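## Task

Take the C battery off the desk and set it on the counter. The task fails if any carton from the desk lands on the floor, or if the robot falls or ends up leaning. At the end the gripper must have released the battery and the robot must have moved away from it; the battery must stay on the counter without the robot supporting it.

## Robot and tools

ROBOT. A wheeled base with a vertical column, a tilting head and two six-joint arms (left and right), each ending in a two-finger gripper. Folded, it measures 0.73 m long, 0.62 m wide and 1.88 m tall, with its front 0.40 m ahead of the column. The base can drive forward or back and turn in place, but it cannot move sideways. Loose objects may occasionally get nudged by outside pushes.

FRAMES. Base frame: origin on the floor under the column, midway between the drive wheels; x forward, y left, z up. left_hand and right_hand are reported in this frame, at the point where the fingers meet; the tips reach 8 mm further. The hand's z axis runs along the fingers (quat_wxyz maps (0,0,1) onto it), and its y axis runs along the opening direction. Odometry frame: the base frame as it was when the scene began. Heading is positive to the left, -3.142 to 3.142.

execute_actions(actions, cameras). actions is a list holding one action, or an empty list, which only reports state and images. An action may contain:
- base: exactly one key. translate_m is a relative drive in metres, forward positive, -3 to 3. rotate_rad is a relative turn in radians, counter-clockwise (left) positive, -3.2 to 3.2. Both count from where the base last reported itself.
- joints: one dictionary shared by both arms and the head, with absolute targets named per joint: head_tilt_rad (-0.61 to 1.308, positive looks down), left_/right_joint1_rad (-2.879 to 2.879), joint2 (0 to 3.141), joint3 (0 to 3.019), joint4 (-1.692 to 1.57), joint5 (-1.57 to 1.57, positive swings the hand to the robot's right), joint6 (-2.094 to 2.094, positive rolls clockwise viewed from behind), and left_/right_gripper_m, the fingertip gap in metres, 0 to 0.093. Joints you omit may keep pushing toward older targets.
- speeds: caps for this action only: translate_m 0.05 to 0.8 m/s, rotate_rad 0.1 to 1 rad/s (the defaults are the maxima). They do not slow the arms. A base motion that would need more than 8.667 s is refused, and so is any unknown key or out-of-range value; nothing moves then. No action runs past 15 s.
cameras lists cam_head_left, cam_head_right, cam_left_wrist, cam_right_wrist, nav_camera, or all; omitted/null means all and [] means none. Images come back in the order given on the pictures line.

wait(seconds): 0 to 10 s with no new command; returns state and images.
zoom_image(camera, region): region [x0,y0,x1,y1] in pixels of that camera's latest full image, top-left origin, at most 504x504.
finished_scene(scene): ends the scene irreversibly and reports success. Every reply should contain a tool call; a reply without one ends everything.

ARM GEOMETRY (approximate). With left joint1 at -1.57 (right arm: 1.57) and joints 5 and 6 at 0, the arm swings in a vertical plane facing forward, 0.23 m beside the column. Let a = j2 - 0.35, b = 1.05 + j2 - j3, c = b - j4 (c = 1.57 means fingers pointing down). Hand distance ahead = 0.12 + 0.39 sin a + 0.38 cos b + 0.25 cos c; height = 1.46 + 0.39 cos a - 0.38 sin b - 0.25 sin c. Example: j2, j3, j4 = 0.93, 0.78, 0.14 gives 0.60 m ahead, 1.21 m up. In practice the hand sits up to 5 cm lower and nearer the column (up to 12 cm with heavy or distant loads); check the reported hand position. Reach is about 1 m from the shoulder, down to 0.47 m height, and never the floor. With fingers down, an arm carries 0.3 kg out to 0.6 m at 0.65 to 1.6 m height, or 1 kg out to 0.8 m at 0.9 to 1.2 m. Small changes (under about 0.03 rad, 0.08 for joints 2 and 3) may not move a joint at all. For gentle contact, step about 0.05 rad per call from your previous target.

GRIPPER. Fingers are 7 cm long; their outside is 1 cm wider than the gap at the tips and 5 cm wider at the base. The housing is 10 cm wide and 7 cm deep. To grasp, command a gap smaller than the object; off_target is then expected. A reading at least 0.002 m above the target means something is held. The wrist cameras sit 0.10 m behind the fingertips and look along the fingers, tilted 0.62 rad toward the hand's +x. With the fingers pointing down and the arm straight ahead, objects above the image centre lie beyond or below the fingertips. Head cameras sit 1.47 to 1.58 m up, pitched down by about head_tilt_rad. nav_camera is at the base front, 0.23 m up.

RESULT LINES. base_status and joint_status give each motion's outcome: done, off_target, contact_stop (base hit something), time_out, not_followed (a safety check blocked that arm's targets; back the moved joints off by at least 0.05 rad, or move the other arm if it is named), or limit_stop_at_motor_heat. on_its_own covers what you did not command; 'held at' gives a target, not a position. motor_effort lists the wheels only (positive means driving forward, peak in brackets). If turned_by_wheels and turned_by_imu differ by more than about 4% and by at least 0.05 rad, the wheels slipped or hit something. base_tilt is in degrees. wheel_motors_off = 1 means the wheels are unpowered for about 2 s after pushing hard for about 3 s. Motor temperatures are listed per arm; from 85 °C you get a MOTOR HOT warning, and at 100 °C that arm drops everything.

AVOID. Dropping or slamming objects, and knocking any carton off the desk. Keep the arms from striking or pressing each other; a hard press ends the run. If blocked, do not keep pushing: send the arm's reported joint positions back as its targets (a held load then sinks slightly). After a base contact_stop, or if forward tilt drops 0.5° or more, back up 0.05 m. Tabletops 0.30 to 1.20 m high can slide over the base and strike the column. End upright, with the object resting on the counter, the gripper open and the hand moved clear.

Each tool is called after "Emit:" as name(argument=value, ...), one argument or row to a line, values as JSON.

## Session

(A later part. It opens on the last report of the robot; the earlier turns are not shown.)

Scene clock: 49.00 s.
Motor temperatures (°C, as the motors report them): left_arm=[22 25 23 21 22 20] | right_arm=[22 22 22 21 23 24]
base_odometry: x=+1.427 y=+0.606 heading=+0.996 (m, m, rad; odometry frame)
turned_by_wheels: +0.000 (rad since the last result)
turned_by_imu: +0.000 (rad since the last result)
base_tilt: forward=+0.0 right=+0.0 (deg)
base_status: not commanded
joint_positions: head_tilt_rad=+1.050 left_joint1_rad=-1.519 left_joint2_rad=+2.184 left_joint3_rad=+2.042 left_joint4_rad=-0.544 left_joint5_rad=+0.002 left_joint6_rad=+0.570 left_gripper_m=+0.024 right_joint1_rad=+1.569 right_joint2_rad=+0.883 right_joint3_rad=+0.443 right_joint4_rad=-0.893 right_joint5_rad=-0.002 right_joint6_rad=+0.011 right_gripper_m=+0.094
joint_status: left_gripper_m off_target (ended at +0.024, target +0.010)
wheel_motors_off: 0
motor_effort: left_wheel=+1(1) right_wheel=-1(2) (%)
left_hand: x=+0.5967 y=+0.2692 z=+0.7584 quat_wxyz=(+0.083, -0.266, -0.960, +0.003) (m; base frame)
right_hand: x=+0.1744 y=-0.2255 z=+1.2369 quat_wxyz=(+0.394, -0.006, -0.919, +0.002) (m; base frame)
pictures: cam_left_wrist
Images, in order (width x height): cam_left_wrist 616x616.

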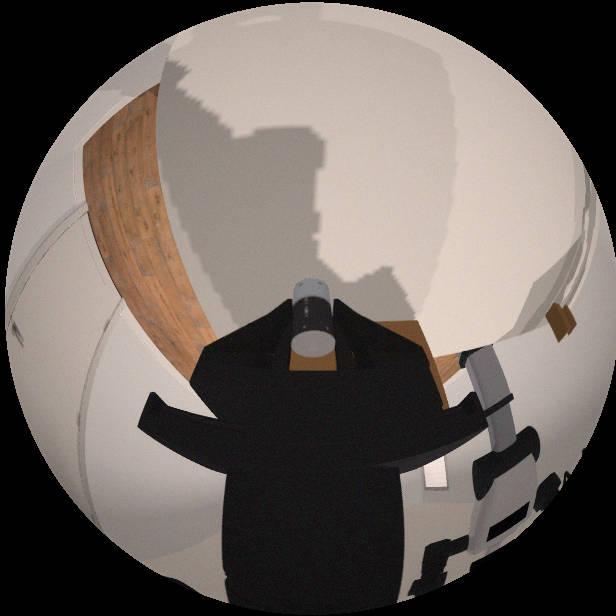

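Emit:
execute_actions(
  actions=[
    {"joints": {"left_joint2_rad": 1.87, "left_gripper_m": 0.01}},
  ],
  cameras=["cam_head_left", "cam_left_wrist", "cam_right_wrist"],
)

Scene clock: 51.47 s.
Motor temperatures (°C, as the motors report them): left_arm=[22 25 23 21 22 20] | right_arm=[22 22 22 21 23 24]
base_odometry: x=+1.427 y=+0.606 heading=+0.996 (m, m, rad; odometry frame)
turned_by_wheels: +0.000 (rad since the last result)
turned_by_imu: +0.000 (rad since the last result)
base_tilt: forward=-0.2 right=+0.0 (deg)
base_status: not commanded
joint_positions: head_tilt_rad=+1.050 left_joint1_rad=-1.519 left_joint2_rad=+1.853 left_joint3_rad=+2.061 left_joint4_rad=-0.546 left_joint5_rad=+0.002 left_joint6_rad=+0.570 left_gripper_m=+0.024 right_joint1_rad=+1.569 right_joint2_rad=+0.883 right_joint3_rad=+0.443 right_joint4_rad=-0.893 right_joint5_rad=-0.002 right_joint6_rad=+0.011 right_gripper_m=+0.094
joint_status: left_gripper_m off_target (ended at +0.024, target +0.010); the others done
wheel_motors_off: 0
motor_effort: left_wheel=+1(1) right_wheel=-1(1) (%)
left_hand: x=+0.8075 y=+0.2658 z=+0.9556 quat_wxyz=(-0.082, -0.270, -0.958, -0.048) (m; base frame)
right_hand: x=+0.1744 y=-0.2255 z=+1.2369 quat_wxyz=(+0.394, -0.006, -0.919, +0.002) (m; base frame)
pictures: cam_head_left, cam_left_wrist, cam_right_wrist
Images, in order (width x height): cam_head_left 672x504, cam_left_wrist 616x616, cam_right_wrist 616x616.

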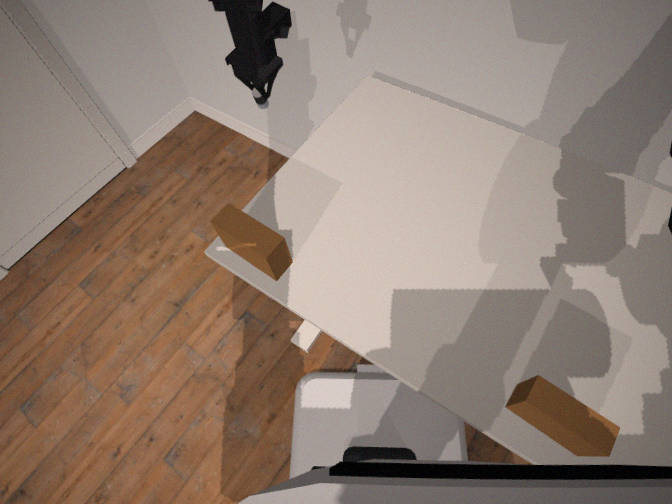

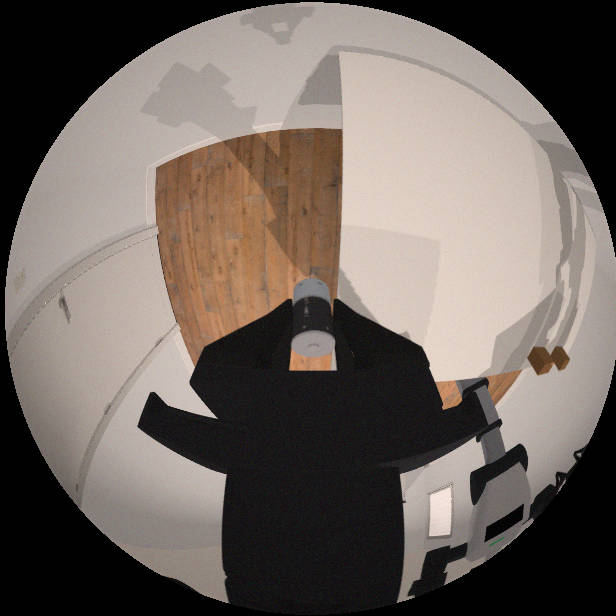

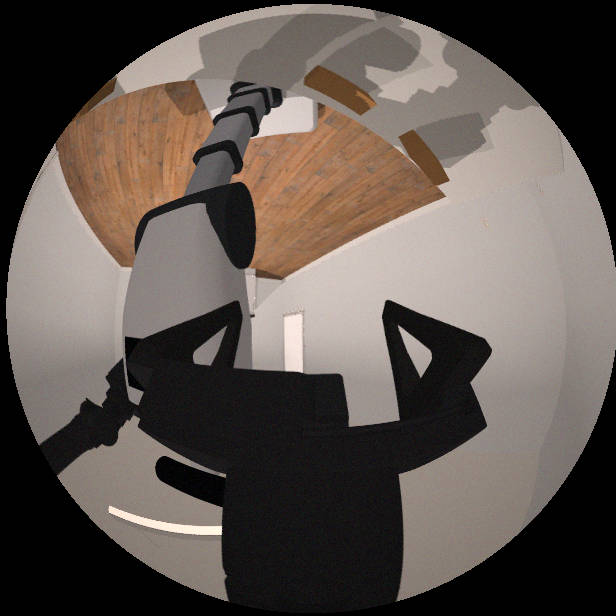

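Emit:
execute_actions(
  actions=[
    {"base": {"translate_m": -0.4}, "joints": {"head_tilt_rad": 0.55, "left_joint2_rad": 1.3, "left_joint3_rad": 1.36, "left_joint4_rad": -0.72, "left_gripper_m": 0.01}},
  ],
  cameras=["cam_head_left"],
)

Emit:
execute_actions(
  actions=[
    {"base": {"rotate_rad": 2.58}, "joints": {"left_gripper_m": 0.01}},
  ],
  cameras=["cam_head_left", "cam_head_right", "nav_camera"],
)

Scene clock: 58.57 s.
Motor temperatures (°C, as the motors report them): left_arm=[22 25 23 21 22 20] | right_arm=[22 22 22 21 23 24]
base_odometry: x=+1.209 y=+0.270 heading=+0.996 (m, m, rad; odometry frame)
turned_by_wheels: +0.000 (rad since the last result)
turned_by_imu: +0.000 (rad since the last result)
base_tilt: forward=-0.1 right=-0.1 (deg)
base_status: done
joint_positions: head_tilt_rad=+0.568 left_joint1_rad=-1.519 left_joint2_rad=+1.289 left_joint3_rad=+1.360 left_joint4_rad=-0.717 left_joint5_rad=+0.002 left_joint6_rad=+0.570 left_gripper_m=+0.024 right_joint1_rad=+1.569 right_joint2_rad=+0.883 right_joint3_rad=+0.439 right_joint4_rad=-0.893 right_joint5_rad=-0.002 right_joint6_rad=+0.011 right_gripper_m=+0.094
joint_status: left_gripper_m off_target (ended at +0.024, target +0.010); the others done
wheel_motors_off: 0
motor_effort: left_wheel=+0(64) right_wheel=-1(34) (%)
left_hand: x=+0.6188 y=+0.2533 z=+1.1225 quat_wxyz=(+0.064, -0.267, -0.962, -0.003) (m; base frame)
right_hand: x=+0.1725 y=-0.2255 z=+1.2374 quat_wxyz=(+0.396, -0.006, -0.918, +0.002) (m; base frame)
pictures: cam_head_left
Images, in order (width x height): cam_head_left 672x504.

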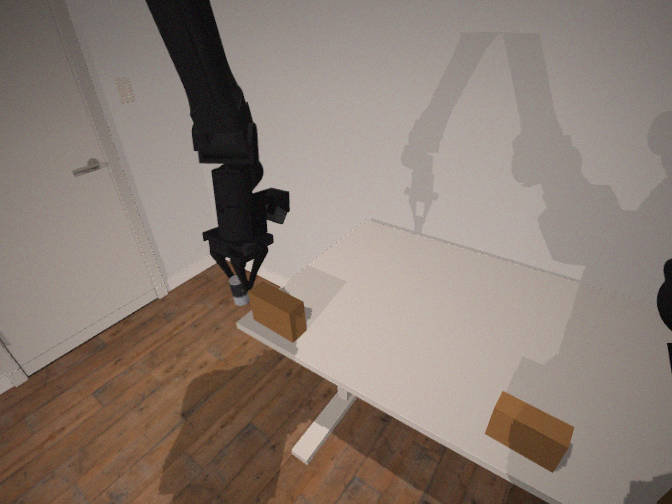

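Scene clock: 62.83 s.
Motor temperatures (°C, as the motors report them): left_arm=[22 25 23 21 22 20] | right_arm=[22 22 21 21 23 24]
base_odometry: x=+1.209 y=+0.270 heading=-2.709 (m, m, rad; odometry frame)
turned_by_wheels: +2.578 (rad since the last result)
turned_by_imu: +2.551 (rad since the last result)
base_tilt: forward=+0.0 right=-0.1 (deg)
base_status: done
joint_positions: head_tilt_rad=+0.568 left_joint1_rad=-1.519 left_joint2_rad=+1.289 left_joint3_rad=+1.360 left_joint4_rad=-0.717 left_joint5_rad=+0.002 left_joint6_rad=+0.570 left_gripper_m=+0.024 right_joint1_rad=+1.569 right_joint2_rad=+0.883 right_joint3_rad=+0.439 right_joint4_rad=-0.893 right_joint5_rad=-0.002 right_joint6_rad=+0.011 right_gripper_m=+0.094
joint_status: left_gripper_m off_target (ended at +0.024, target +0.010)
wheel_motors_off: 0
motor_effort: left_wheel=-9(54) right_wheel=+7(47) (%)
left_hand: x=+0.6188 y=+0.2531 z=+1.1225 quat_wxyz=(+0.064, -0.267, -0.962, -0.002) (m; base frame)
right_hand: x=+0.1725 y=-0.2255 z=+1.2374 quat_wxyz=(+0.396, -0.006, -0.918, +0.002) (m; base frame)
pictures: cam_head_left, cam_head_right, nav_camera
Images, in order (width x height): cam_head_left 672x504, cam_head_right 672x504, nav_camera 672x504.

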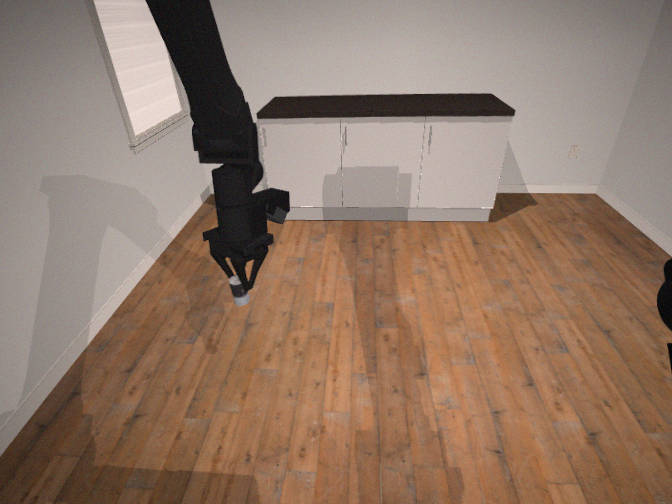

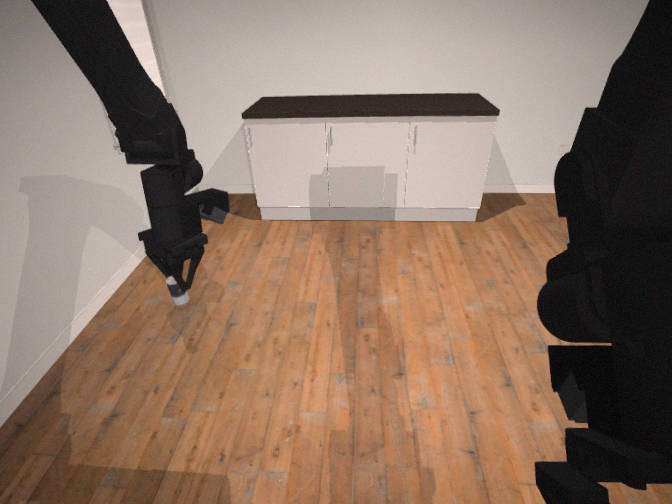

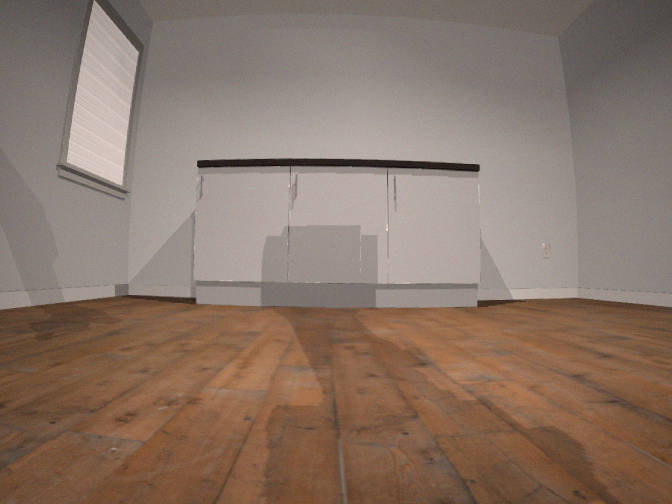

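Emit:
execute_actions(
  actions=[
    {"base": {"translate_m": 2.3}, "joints": {"head_tilt_rad": 0.85, "left_joint2_rad": 1.69, "left_joint3_rad": 1.95, "left_joint4_rad": -0.79, "left_gripper_m": 0.01}},
  ],
  cameras=["cam_head_left", "cam_head_right", "cam_left_wrist"],
)

Scene clock: 72.50 s.
Motor temperatures (°C, as the motors report them): left_arm=[22 26 24 21 22 20] | right_arm=[22 22 21 21 23 24]
base_odometry: x=-0.879 y=-0.695 heading=-2.709 (m, m, rad; odometry frame)
turned_by_wheels: +0.000 (rad since the last result)
turned_by_imu: -0.003 (rad since the last result)
base_tilt: forward=+0.0 right=+0.0 (deg)
base_status: done
joint_positions: head_tilt_rad=+0.852 left_joint1_rad=-1.519 left_joint2_rad=+1.708 left_joint3_rad=+1.916 left_joint4_rad=-0.790 left_joint5_rad=+0.002 left_joint6_rad=+0.570 left_gripper_m=+0.024 right_joint1_rad=+1.569 right_joint2_rad=+0.883 right_joint3_rad=+0.440 right_joint4_rad=-0.893 right_joint5_rad=-0.002 right_joint6_rad=+0.011 right_gripper_m=+0.094
joint_status: left_gripper_m off_target (ended at +0.024, target +0.010); the others done
wheel_motors_off: 0
motor_effort: left_wheel=+0(57) right_wheel=-1(57) (%)
left_hand: x=+0.7404 y=+0.2614 z=+1.0068 quat_wxyz=(+0.034, -0.268, -0.963, -0.012) (m; base frame)
right_hand: x=+0.1727 y=-0.2255 z=+1.2373 quat_wxyz=(+0.396, -0.006, -0.918, +0.002) (m; base frame)
pictures: cam_head_left, cam_head_right, cam_left_wrist
Images, in order (width x height): cam_head_left 672x504, cam_head_right 672x504, cam_left_wrist 616x616.

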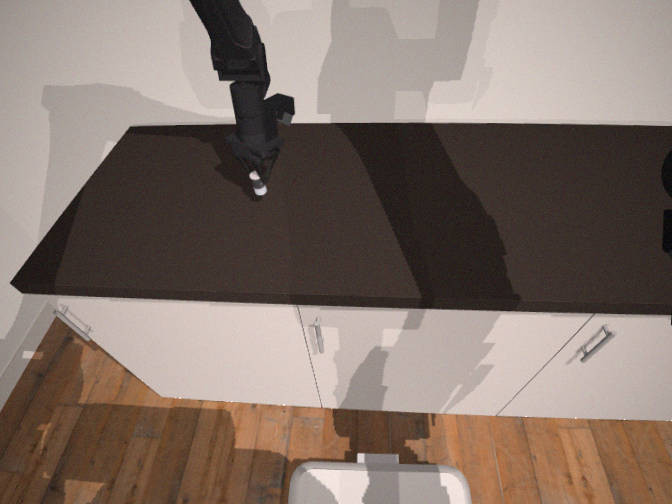

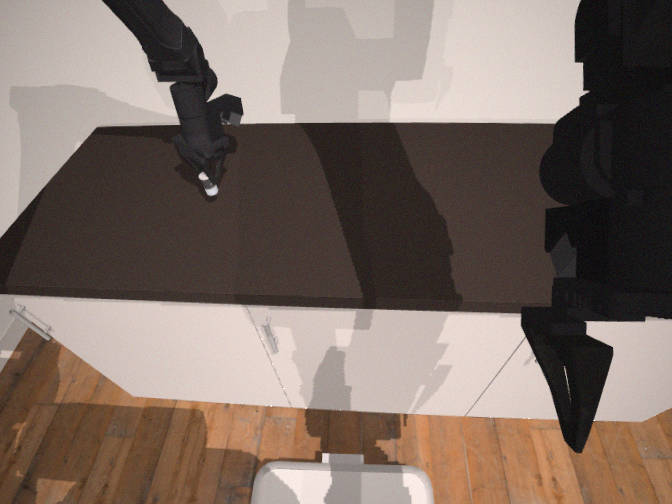

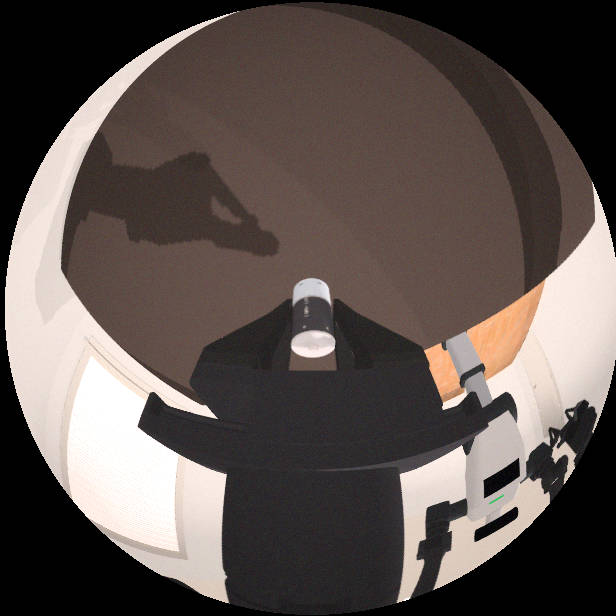

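Emit:
execute_actions(
  actions=[
    {"base": {"translate_m": 0.07}, "joints": {"left_joint2_rad": 1.79, "left_joint3_rad": 1.93, "left_gripper_m": 0.01}},
  ],
  cameras=["cam_head_left", "cam_left_wrist"],
)

Scene clock: 75.53 s.
Motor temperatures (°C, as the motors report them): left_arm=[22 26 24 21 22 20] | right_arm=[22 22 21 21 23 24]
base_odometry: x=-0.942 y=-0.724 heading=-2.709 (m, m, rad; odometry frame)
turned_by_wheels: +0.000 (rad since the last result)
turned_by_imu: -0.001 (rad since the last result)
base_tilt: forward=-0.1 right=+0.0 (deg)
base_status: done
joint_positions: head_tilt_rad=+0.852 left_joint1_rad=-1.519 left_joint2_rad=+1.777 left_joint3_rad=+1.916 left_joint4_rad=-0.790 left_joint5_rad=+0.002 left_joint6_rad=+0.570 left_gripper_m=+0.024 right_joint1_rad=+1.569 right_joint2_rad=+0.884 right_joint3_rad=+0.442 right_joint4_rad=-0.893 right_joint5_rad=-0.002 right_joint6_rad=+0.011 right_gripper_m=+0.094
joint_status: left_gripper_m off_target (ended at +0.024, target +0.010); the others done
wheel_motors_off: 0
motor_effort: left_wheel=-1(40) right_wheel=+0(32) (%)
left_hand: x=+0.7079 y=+0.2624 z=+0.9654 quat_wxyz=(+0.067, -0.267, -0.961, -0.002) (m; base frame)
right_hand: x=+0.1739 y=-0.2255 z=+1.2369 quat_wxyz=(+0.395, -0.006, -0.919, +0.002) (m; base frame)
pictures: cam_head_left, cam_left_wrist
Images, in order (width x height): cam_head_left 672x504, cam_left_wrist 616x616.

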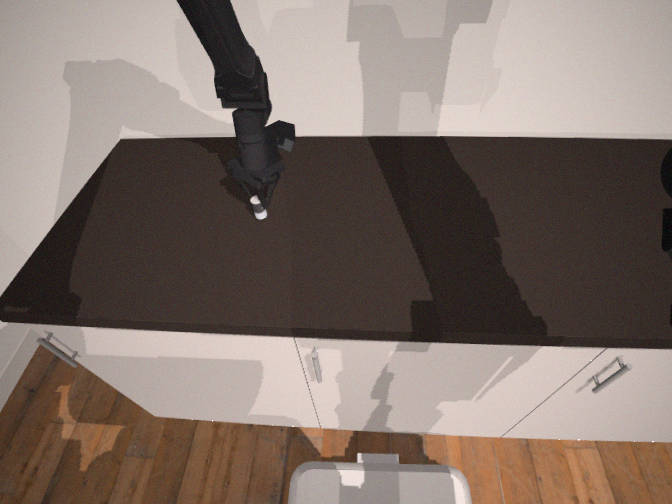

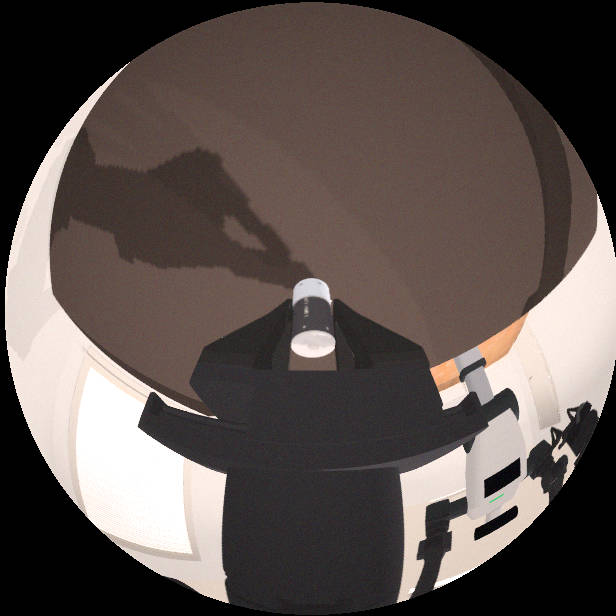

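Emit:
zoom_image(
  camera="cam_left_wrist",
  region=[240, 220, 380, 330],
)

Region (240, 220, 380, 330) of cam_left_wrist's 616x616 image, scaled by 3.600, with more detail than that image has; it fills the top 396 rows of this view, and the rest is white.

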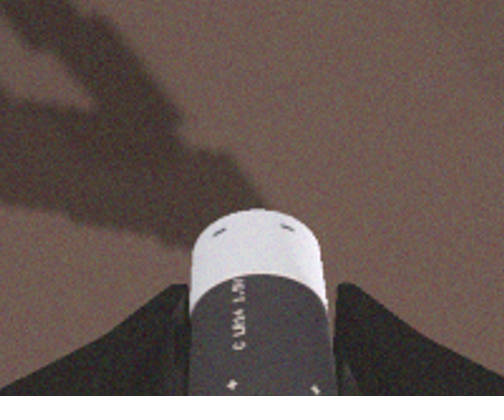

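Emit:
execute_actions(
  actions=[
    {"joints": {"left_joint2_rad": 1.828, "left_gripper_m": 0.01}},
  ],
  cameras=["cam_head_left", "cam_left_wrist"],
)

Emit:
zoom_image(
  camera="cam_left_wrist",
  region=[240, 220, 380, 330],
)

Scene clock: 78.00 s.
Motor temperatures (°C, as the motors report them): left_arm=[22 26 24 21 22 20] | right_arm=[22 22 21 22 23 24]
base_odometry: x=-0.942 y=-0.724 heading=-2.709 (m, m, rad; odometry frame)
turned_by_wheels: +0.000 (rad since the last result)
turned_by_imu: +0.000 (rad since the last result)
base_tilt: forward=+0.0 right=-0.1 (deg)
base_status: not commanded
joint_positions: head_tilt_rad=+0.852 left_joint1_rad=-1.519 left_joint2_rad=+1.801 left_joint3_rad=+1.916 left_joint4_rad=-0.790 left_joint5_rad=+0.002 left_joint6_rad=+0.570 left_gripper_m=+0.024 right_joint1_rad=+1.569 right_joint2_rad=+0.884 right_joint3_rad=+0.442 right_joint4_rad=-0.893 right_joint5_rad=-0.002 right_joint6_rad=+0.011 right_gripper_m=+0.094
joint_status: left_gripper_m off_target (ended at +0.024, target +0.010); the others done
wheel_motors_off: 0
motor_effort: left_wheel=+0(1) right_wheel=+0(0) (%)
left_hand: x=+0.6962 y=+0.2627 z=+0.9519 quat_wxyz=(+0.078, -0.266, -0.961, +0.002) (m; base frame)
right_hand: x=+0.1739 y=-0.2255 z=+1.2369 quat_wxyz=(+0.395, -0.006, -0.919, +0.002) (m; base frame)
pictures: cam_head_left, cam_left_wrist
Images, in order (width x height): cam_head_left 672x504, cam_left_wrist 616x616.

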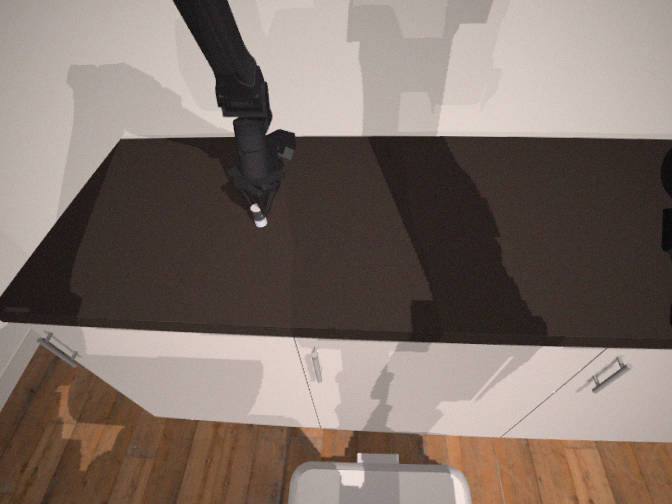

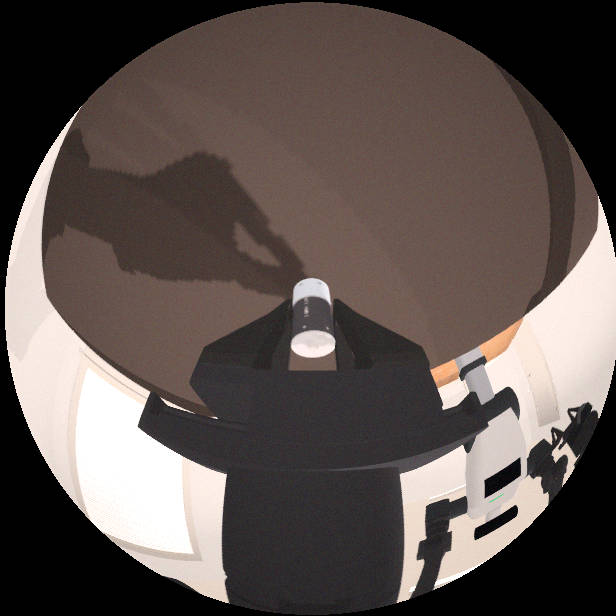

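Region (240, 220, 380, 330) of cam_left_wrist's 616x616 image, scaled by 3.600, with more detail than that image has; it fills the top 396 rows of this view, and the rest is white.

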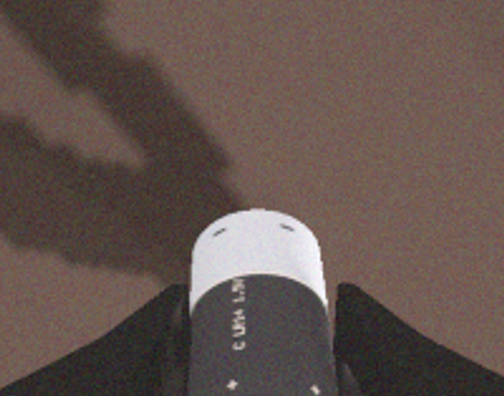

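Emit:
execute_actions(
  actions=[
    {"joints": {"left_joint2_rad": 1.801, "left_gripper_m": 0.09}},
  ],
  cameras=["cam_left_wrist"],
)

Scene clock: 81.60 s.
Motor temperatures (°C, as the motors report them): left_arm=[22 26 24 21 22 20] | right_arm=[22 22 21 22 23 24]
base_odometry: x=-0.942 y=-0.724 heading=-2.709 (m, m, rad; odometry frame)
turned_by_wheels: +0.000 (rad since the last result)
turned_by_imu: -0.001 (rad since the last result)
base_tilt: forward=-0.1 right=-0.1 (deg)
base_status: not commanded
joint_positions: head_tilt_rad=+0.852 left_joint1_rad=-1.519 left_joint2_rad=+1.801 left_joint3_rad=+1.916 left_joint4_rad=-0.790 left_joint5_rad=+0.002 left_joint6_rad=+0.570 left_gripper_m=+0.090 right_joint1_rad=+1.569 right_joint2_rad=+0.884 right_joint3_rad=+0.442 right_joint4_rad=-0.893 right_joint5_rad=-0.002 right_joint6_rad=+0.011 right_gripper_m=+0.094
joint_status: all done
wheel_motors_off: 0
motor_effort: left_wheel=-1(1) right_wheel=+1(0) (%)
left_hand: x=+0.6962 y=+0.2627 z=+0.9519 quat_wxyz=(+0.078, -0.266, -0.961, +0.002) (m; base frame)
right_hand: x=+0.1739 y=-0.2255 z=+1.2369 quat_wxyz=(+0.395, -0.006, -0.919, +0.002) (m; base frame)
pictures: cam_left_wrist
Images, in order (width x height): cam_left_wrist 616x616.

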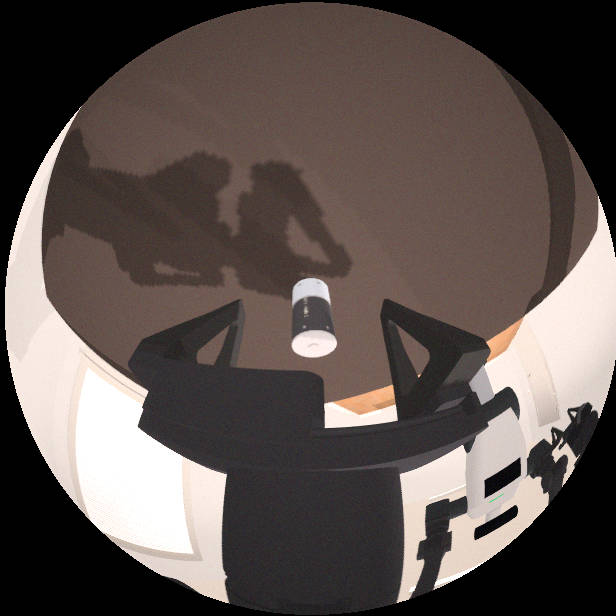

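Emit:
execute_actions(
  actions=[
    {"joints": {"left_joint2_rad": 1.55}},
  ],
  cameras=["cam_head_left"],
)

Emit:
execute_actions(
  actions=[
    {"base": {"translate_m": -0.5}, "joints": {"left_joint2_rad": 0.95, "left_joint3_rad": 1.0, "left_joint4_rad": -0.7, "head_tilt_rad": 0.6}},
  ],
  cameras=["cam_head_left", "cam_head_right", "cam_right_wrist"],
)

Scene clock: 87.27 s.
Motor temperatures (°C, as the motors report them): left_arm=[22 26 24 21 22 20] | right_arm=[22 22 21 22 23 24]
base_odometry: x=-0.942 y=-0.724 heading=-2.709 (m, m, rad; odometry frame)
turned_by_wheels: +0.000 (rad since the last result)
turned_by_imu: -0.001 (rad since the last result)
base_tilt: forward=-0.2 right=-0.1 (deg)
base_status: not commanded
joint_positions: head_tilt_rad=+0.852 left_joint1_rad=-1.519 left_joint2_rad=+1.521 left_joint3_rad=+1.919 left_joint4_rad=-0.790 left_joint5_rad=+0.002 left_joint6_rad=+0.570 left_gripper_m=+0.090 right_joint1_rad=+1.569 right_joint2_rad=+0.884 right_joint3_rad=+0.442 right_joint4_rad=-0.893 right_joint5_rad=-0.002 right_joint6_rad=+0.011 right_gripper_m=+0.094
joint_status: all done
wheel_motors_off: 0
motor_effort: left_wheel=-1(1) right_wheel=+1(0) (%)
left_hand: x=+0.8150 y=+0.2578 z=+1.1308 quat_wxyz=(-0.057, -0.270, -0.960, -0.040) (m; base frame)
right_hand: x=+0.1739 y=-0.2255 z=+1.2369 quat_wxyz=(+0.395, -0.006, -0.919, +0.002) (m; base frame)
pictures: cam_head_left
Images, in order (width x height): cam_head_left 672x504.

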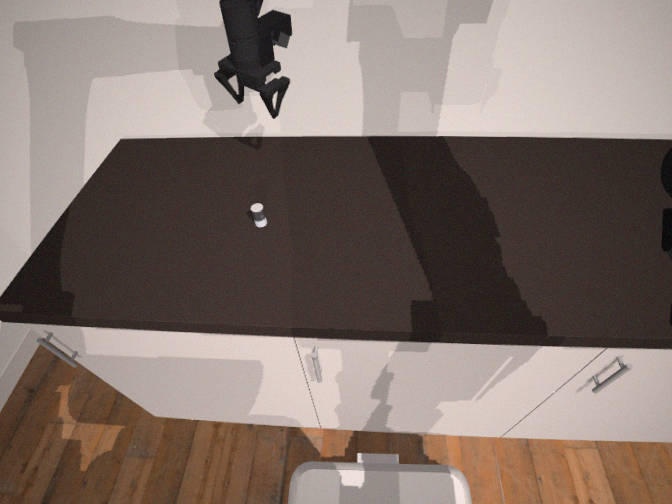

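Scene clock: 89.93 s.
Motor temperatures (°C, as the motors report them): left_arm=[22 26 24 21 22 20] | right_arm=[22 22 21 22 23 24]
base_odometry: x=-0.488 y=-0.514 heading=-2.712 (m, m, rad; odometry frame)
turned_by_wheels: -0.003 (rad since the last result)
turned_by_imu: -0.003 (rad since the last result)
base_tilt: forward=-0.1 right=+0.0 (deg)
base_status: done
joint_positions: head_tilt_rad=+0.617 left_joint1_rad=-1.519 left_joint2_rad=+0.940 left_joint3_rad=+0.990 left_joint4_rad=-0.704 left_joint5_rad=+0.002 left_joint6_rad=+0.570 left_gripper_m=+0.090 right_joint1_rad=+1.569 right_joint2_rad=+0.884 right_joint3_rad=+0.438 right_joint4_rad=-0.893 right_joint5_rad=-0.002 right_joint6_rad=+0.011 right_gripper_m=+0.094
joint_status: all done
wheel_motors_off: 0
motor_effort: left_wheel=-1(42) right_wheel=+2(43) (%)
left_hand: x=+0.5144 y=+0.2464 z=+1.2110 quat_wxyz=(+0.068, -0.267, -0.961, -0.001) (m; base frame)
right_hand: x=+0.1716 y=-0.2255 z=+1.2376 quat_wxyz=(+0.397, -0.006, -0.918, +0.002) (m; base frame)
pictures: cam_head_left, cam_head_right, cam_right_wrist
Images, in order (width x height): cam_head_left 672x504, cam_head_right 672x504, cam_right_wrist 616x616.

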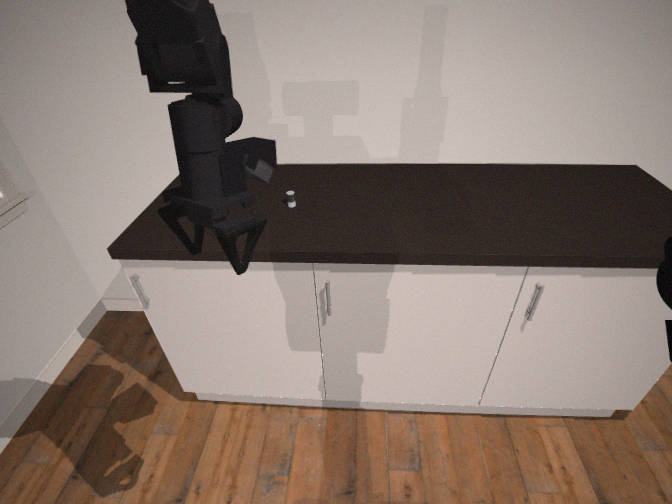

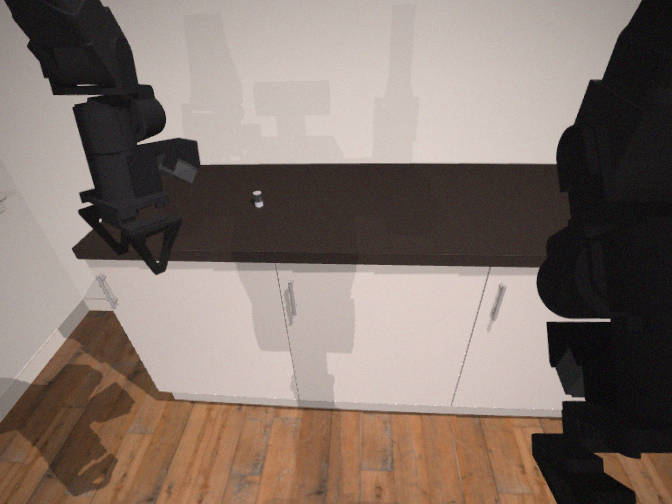

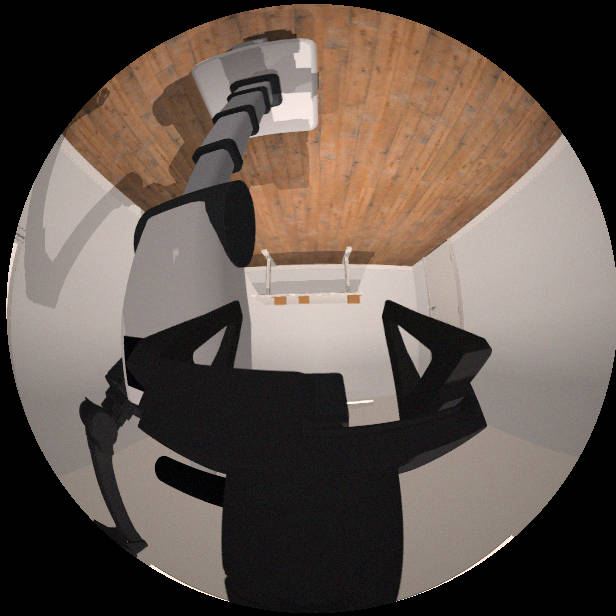

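Emit:
finished_scene(
  scene=2,
)

The scene is finished: the task was done.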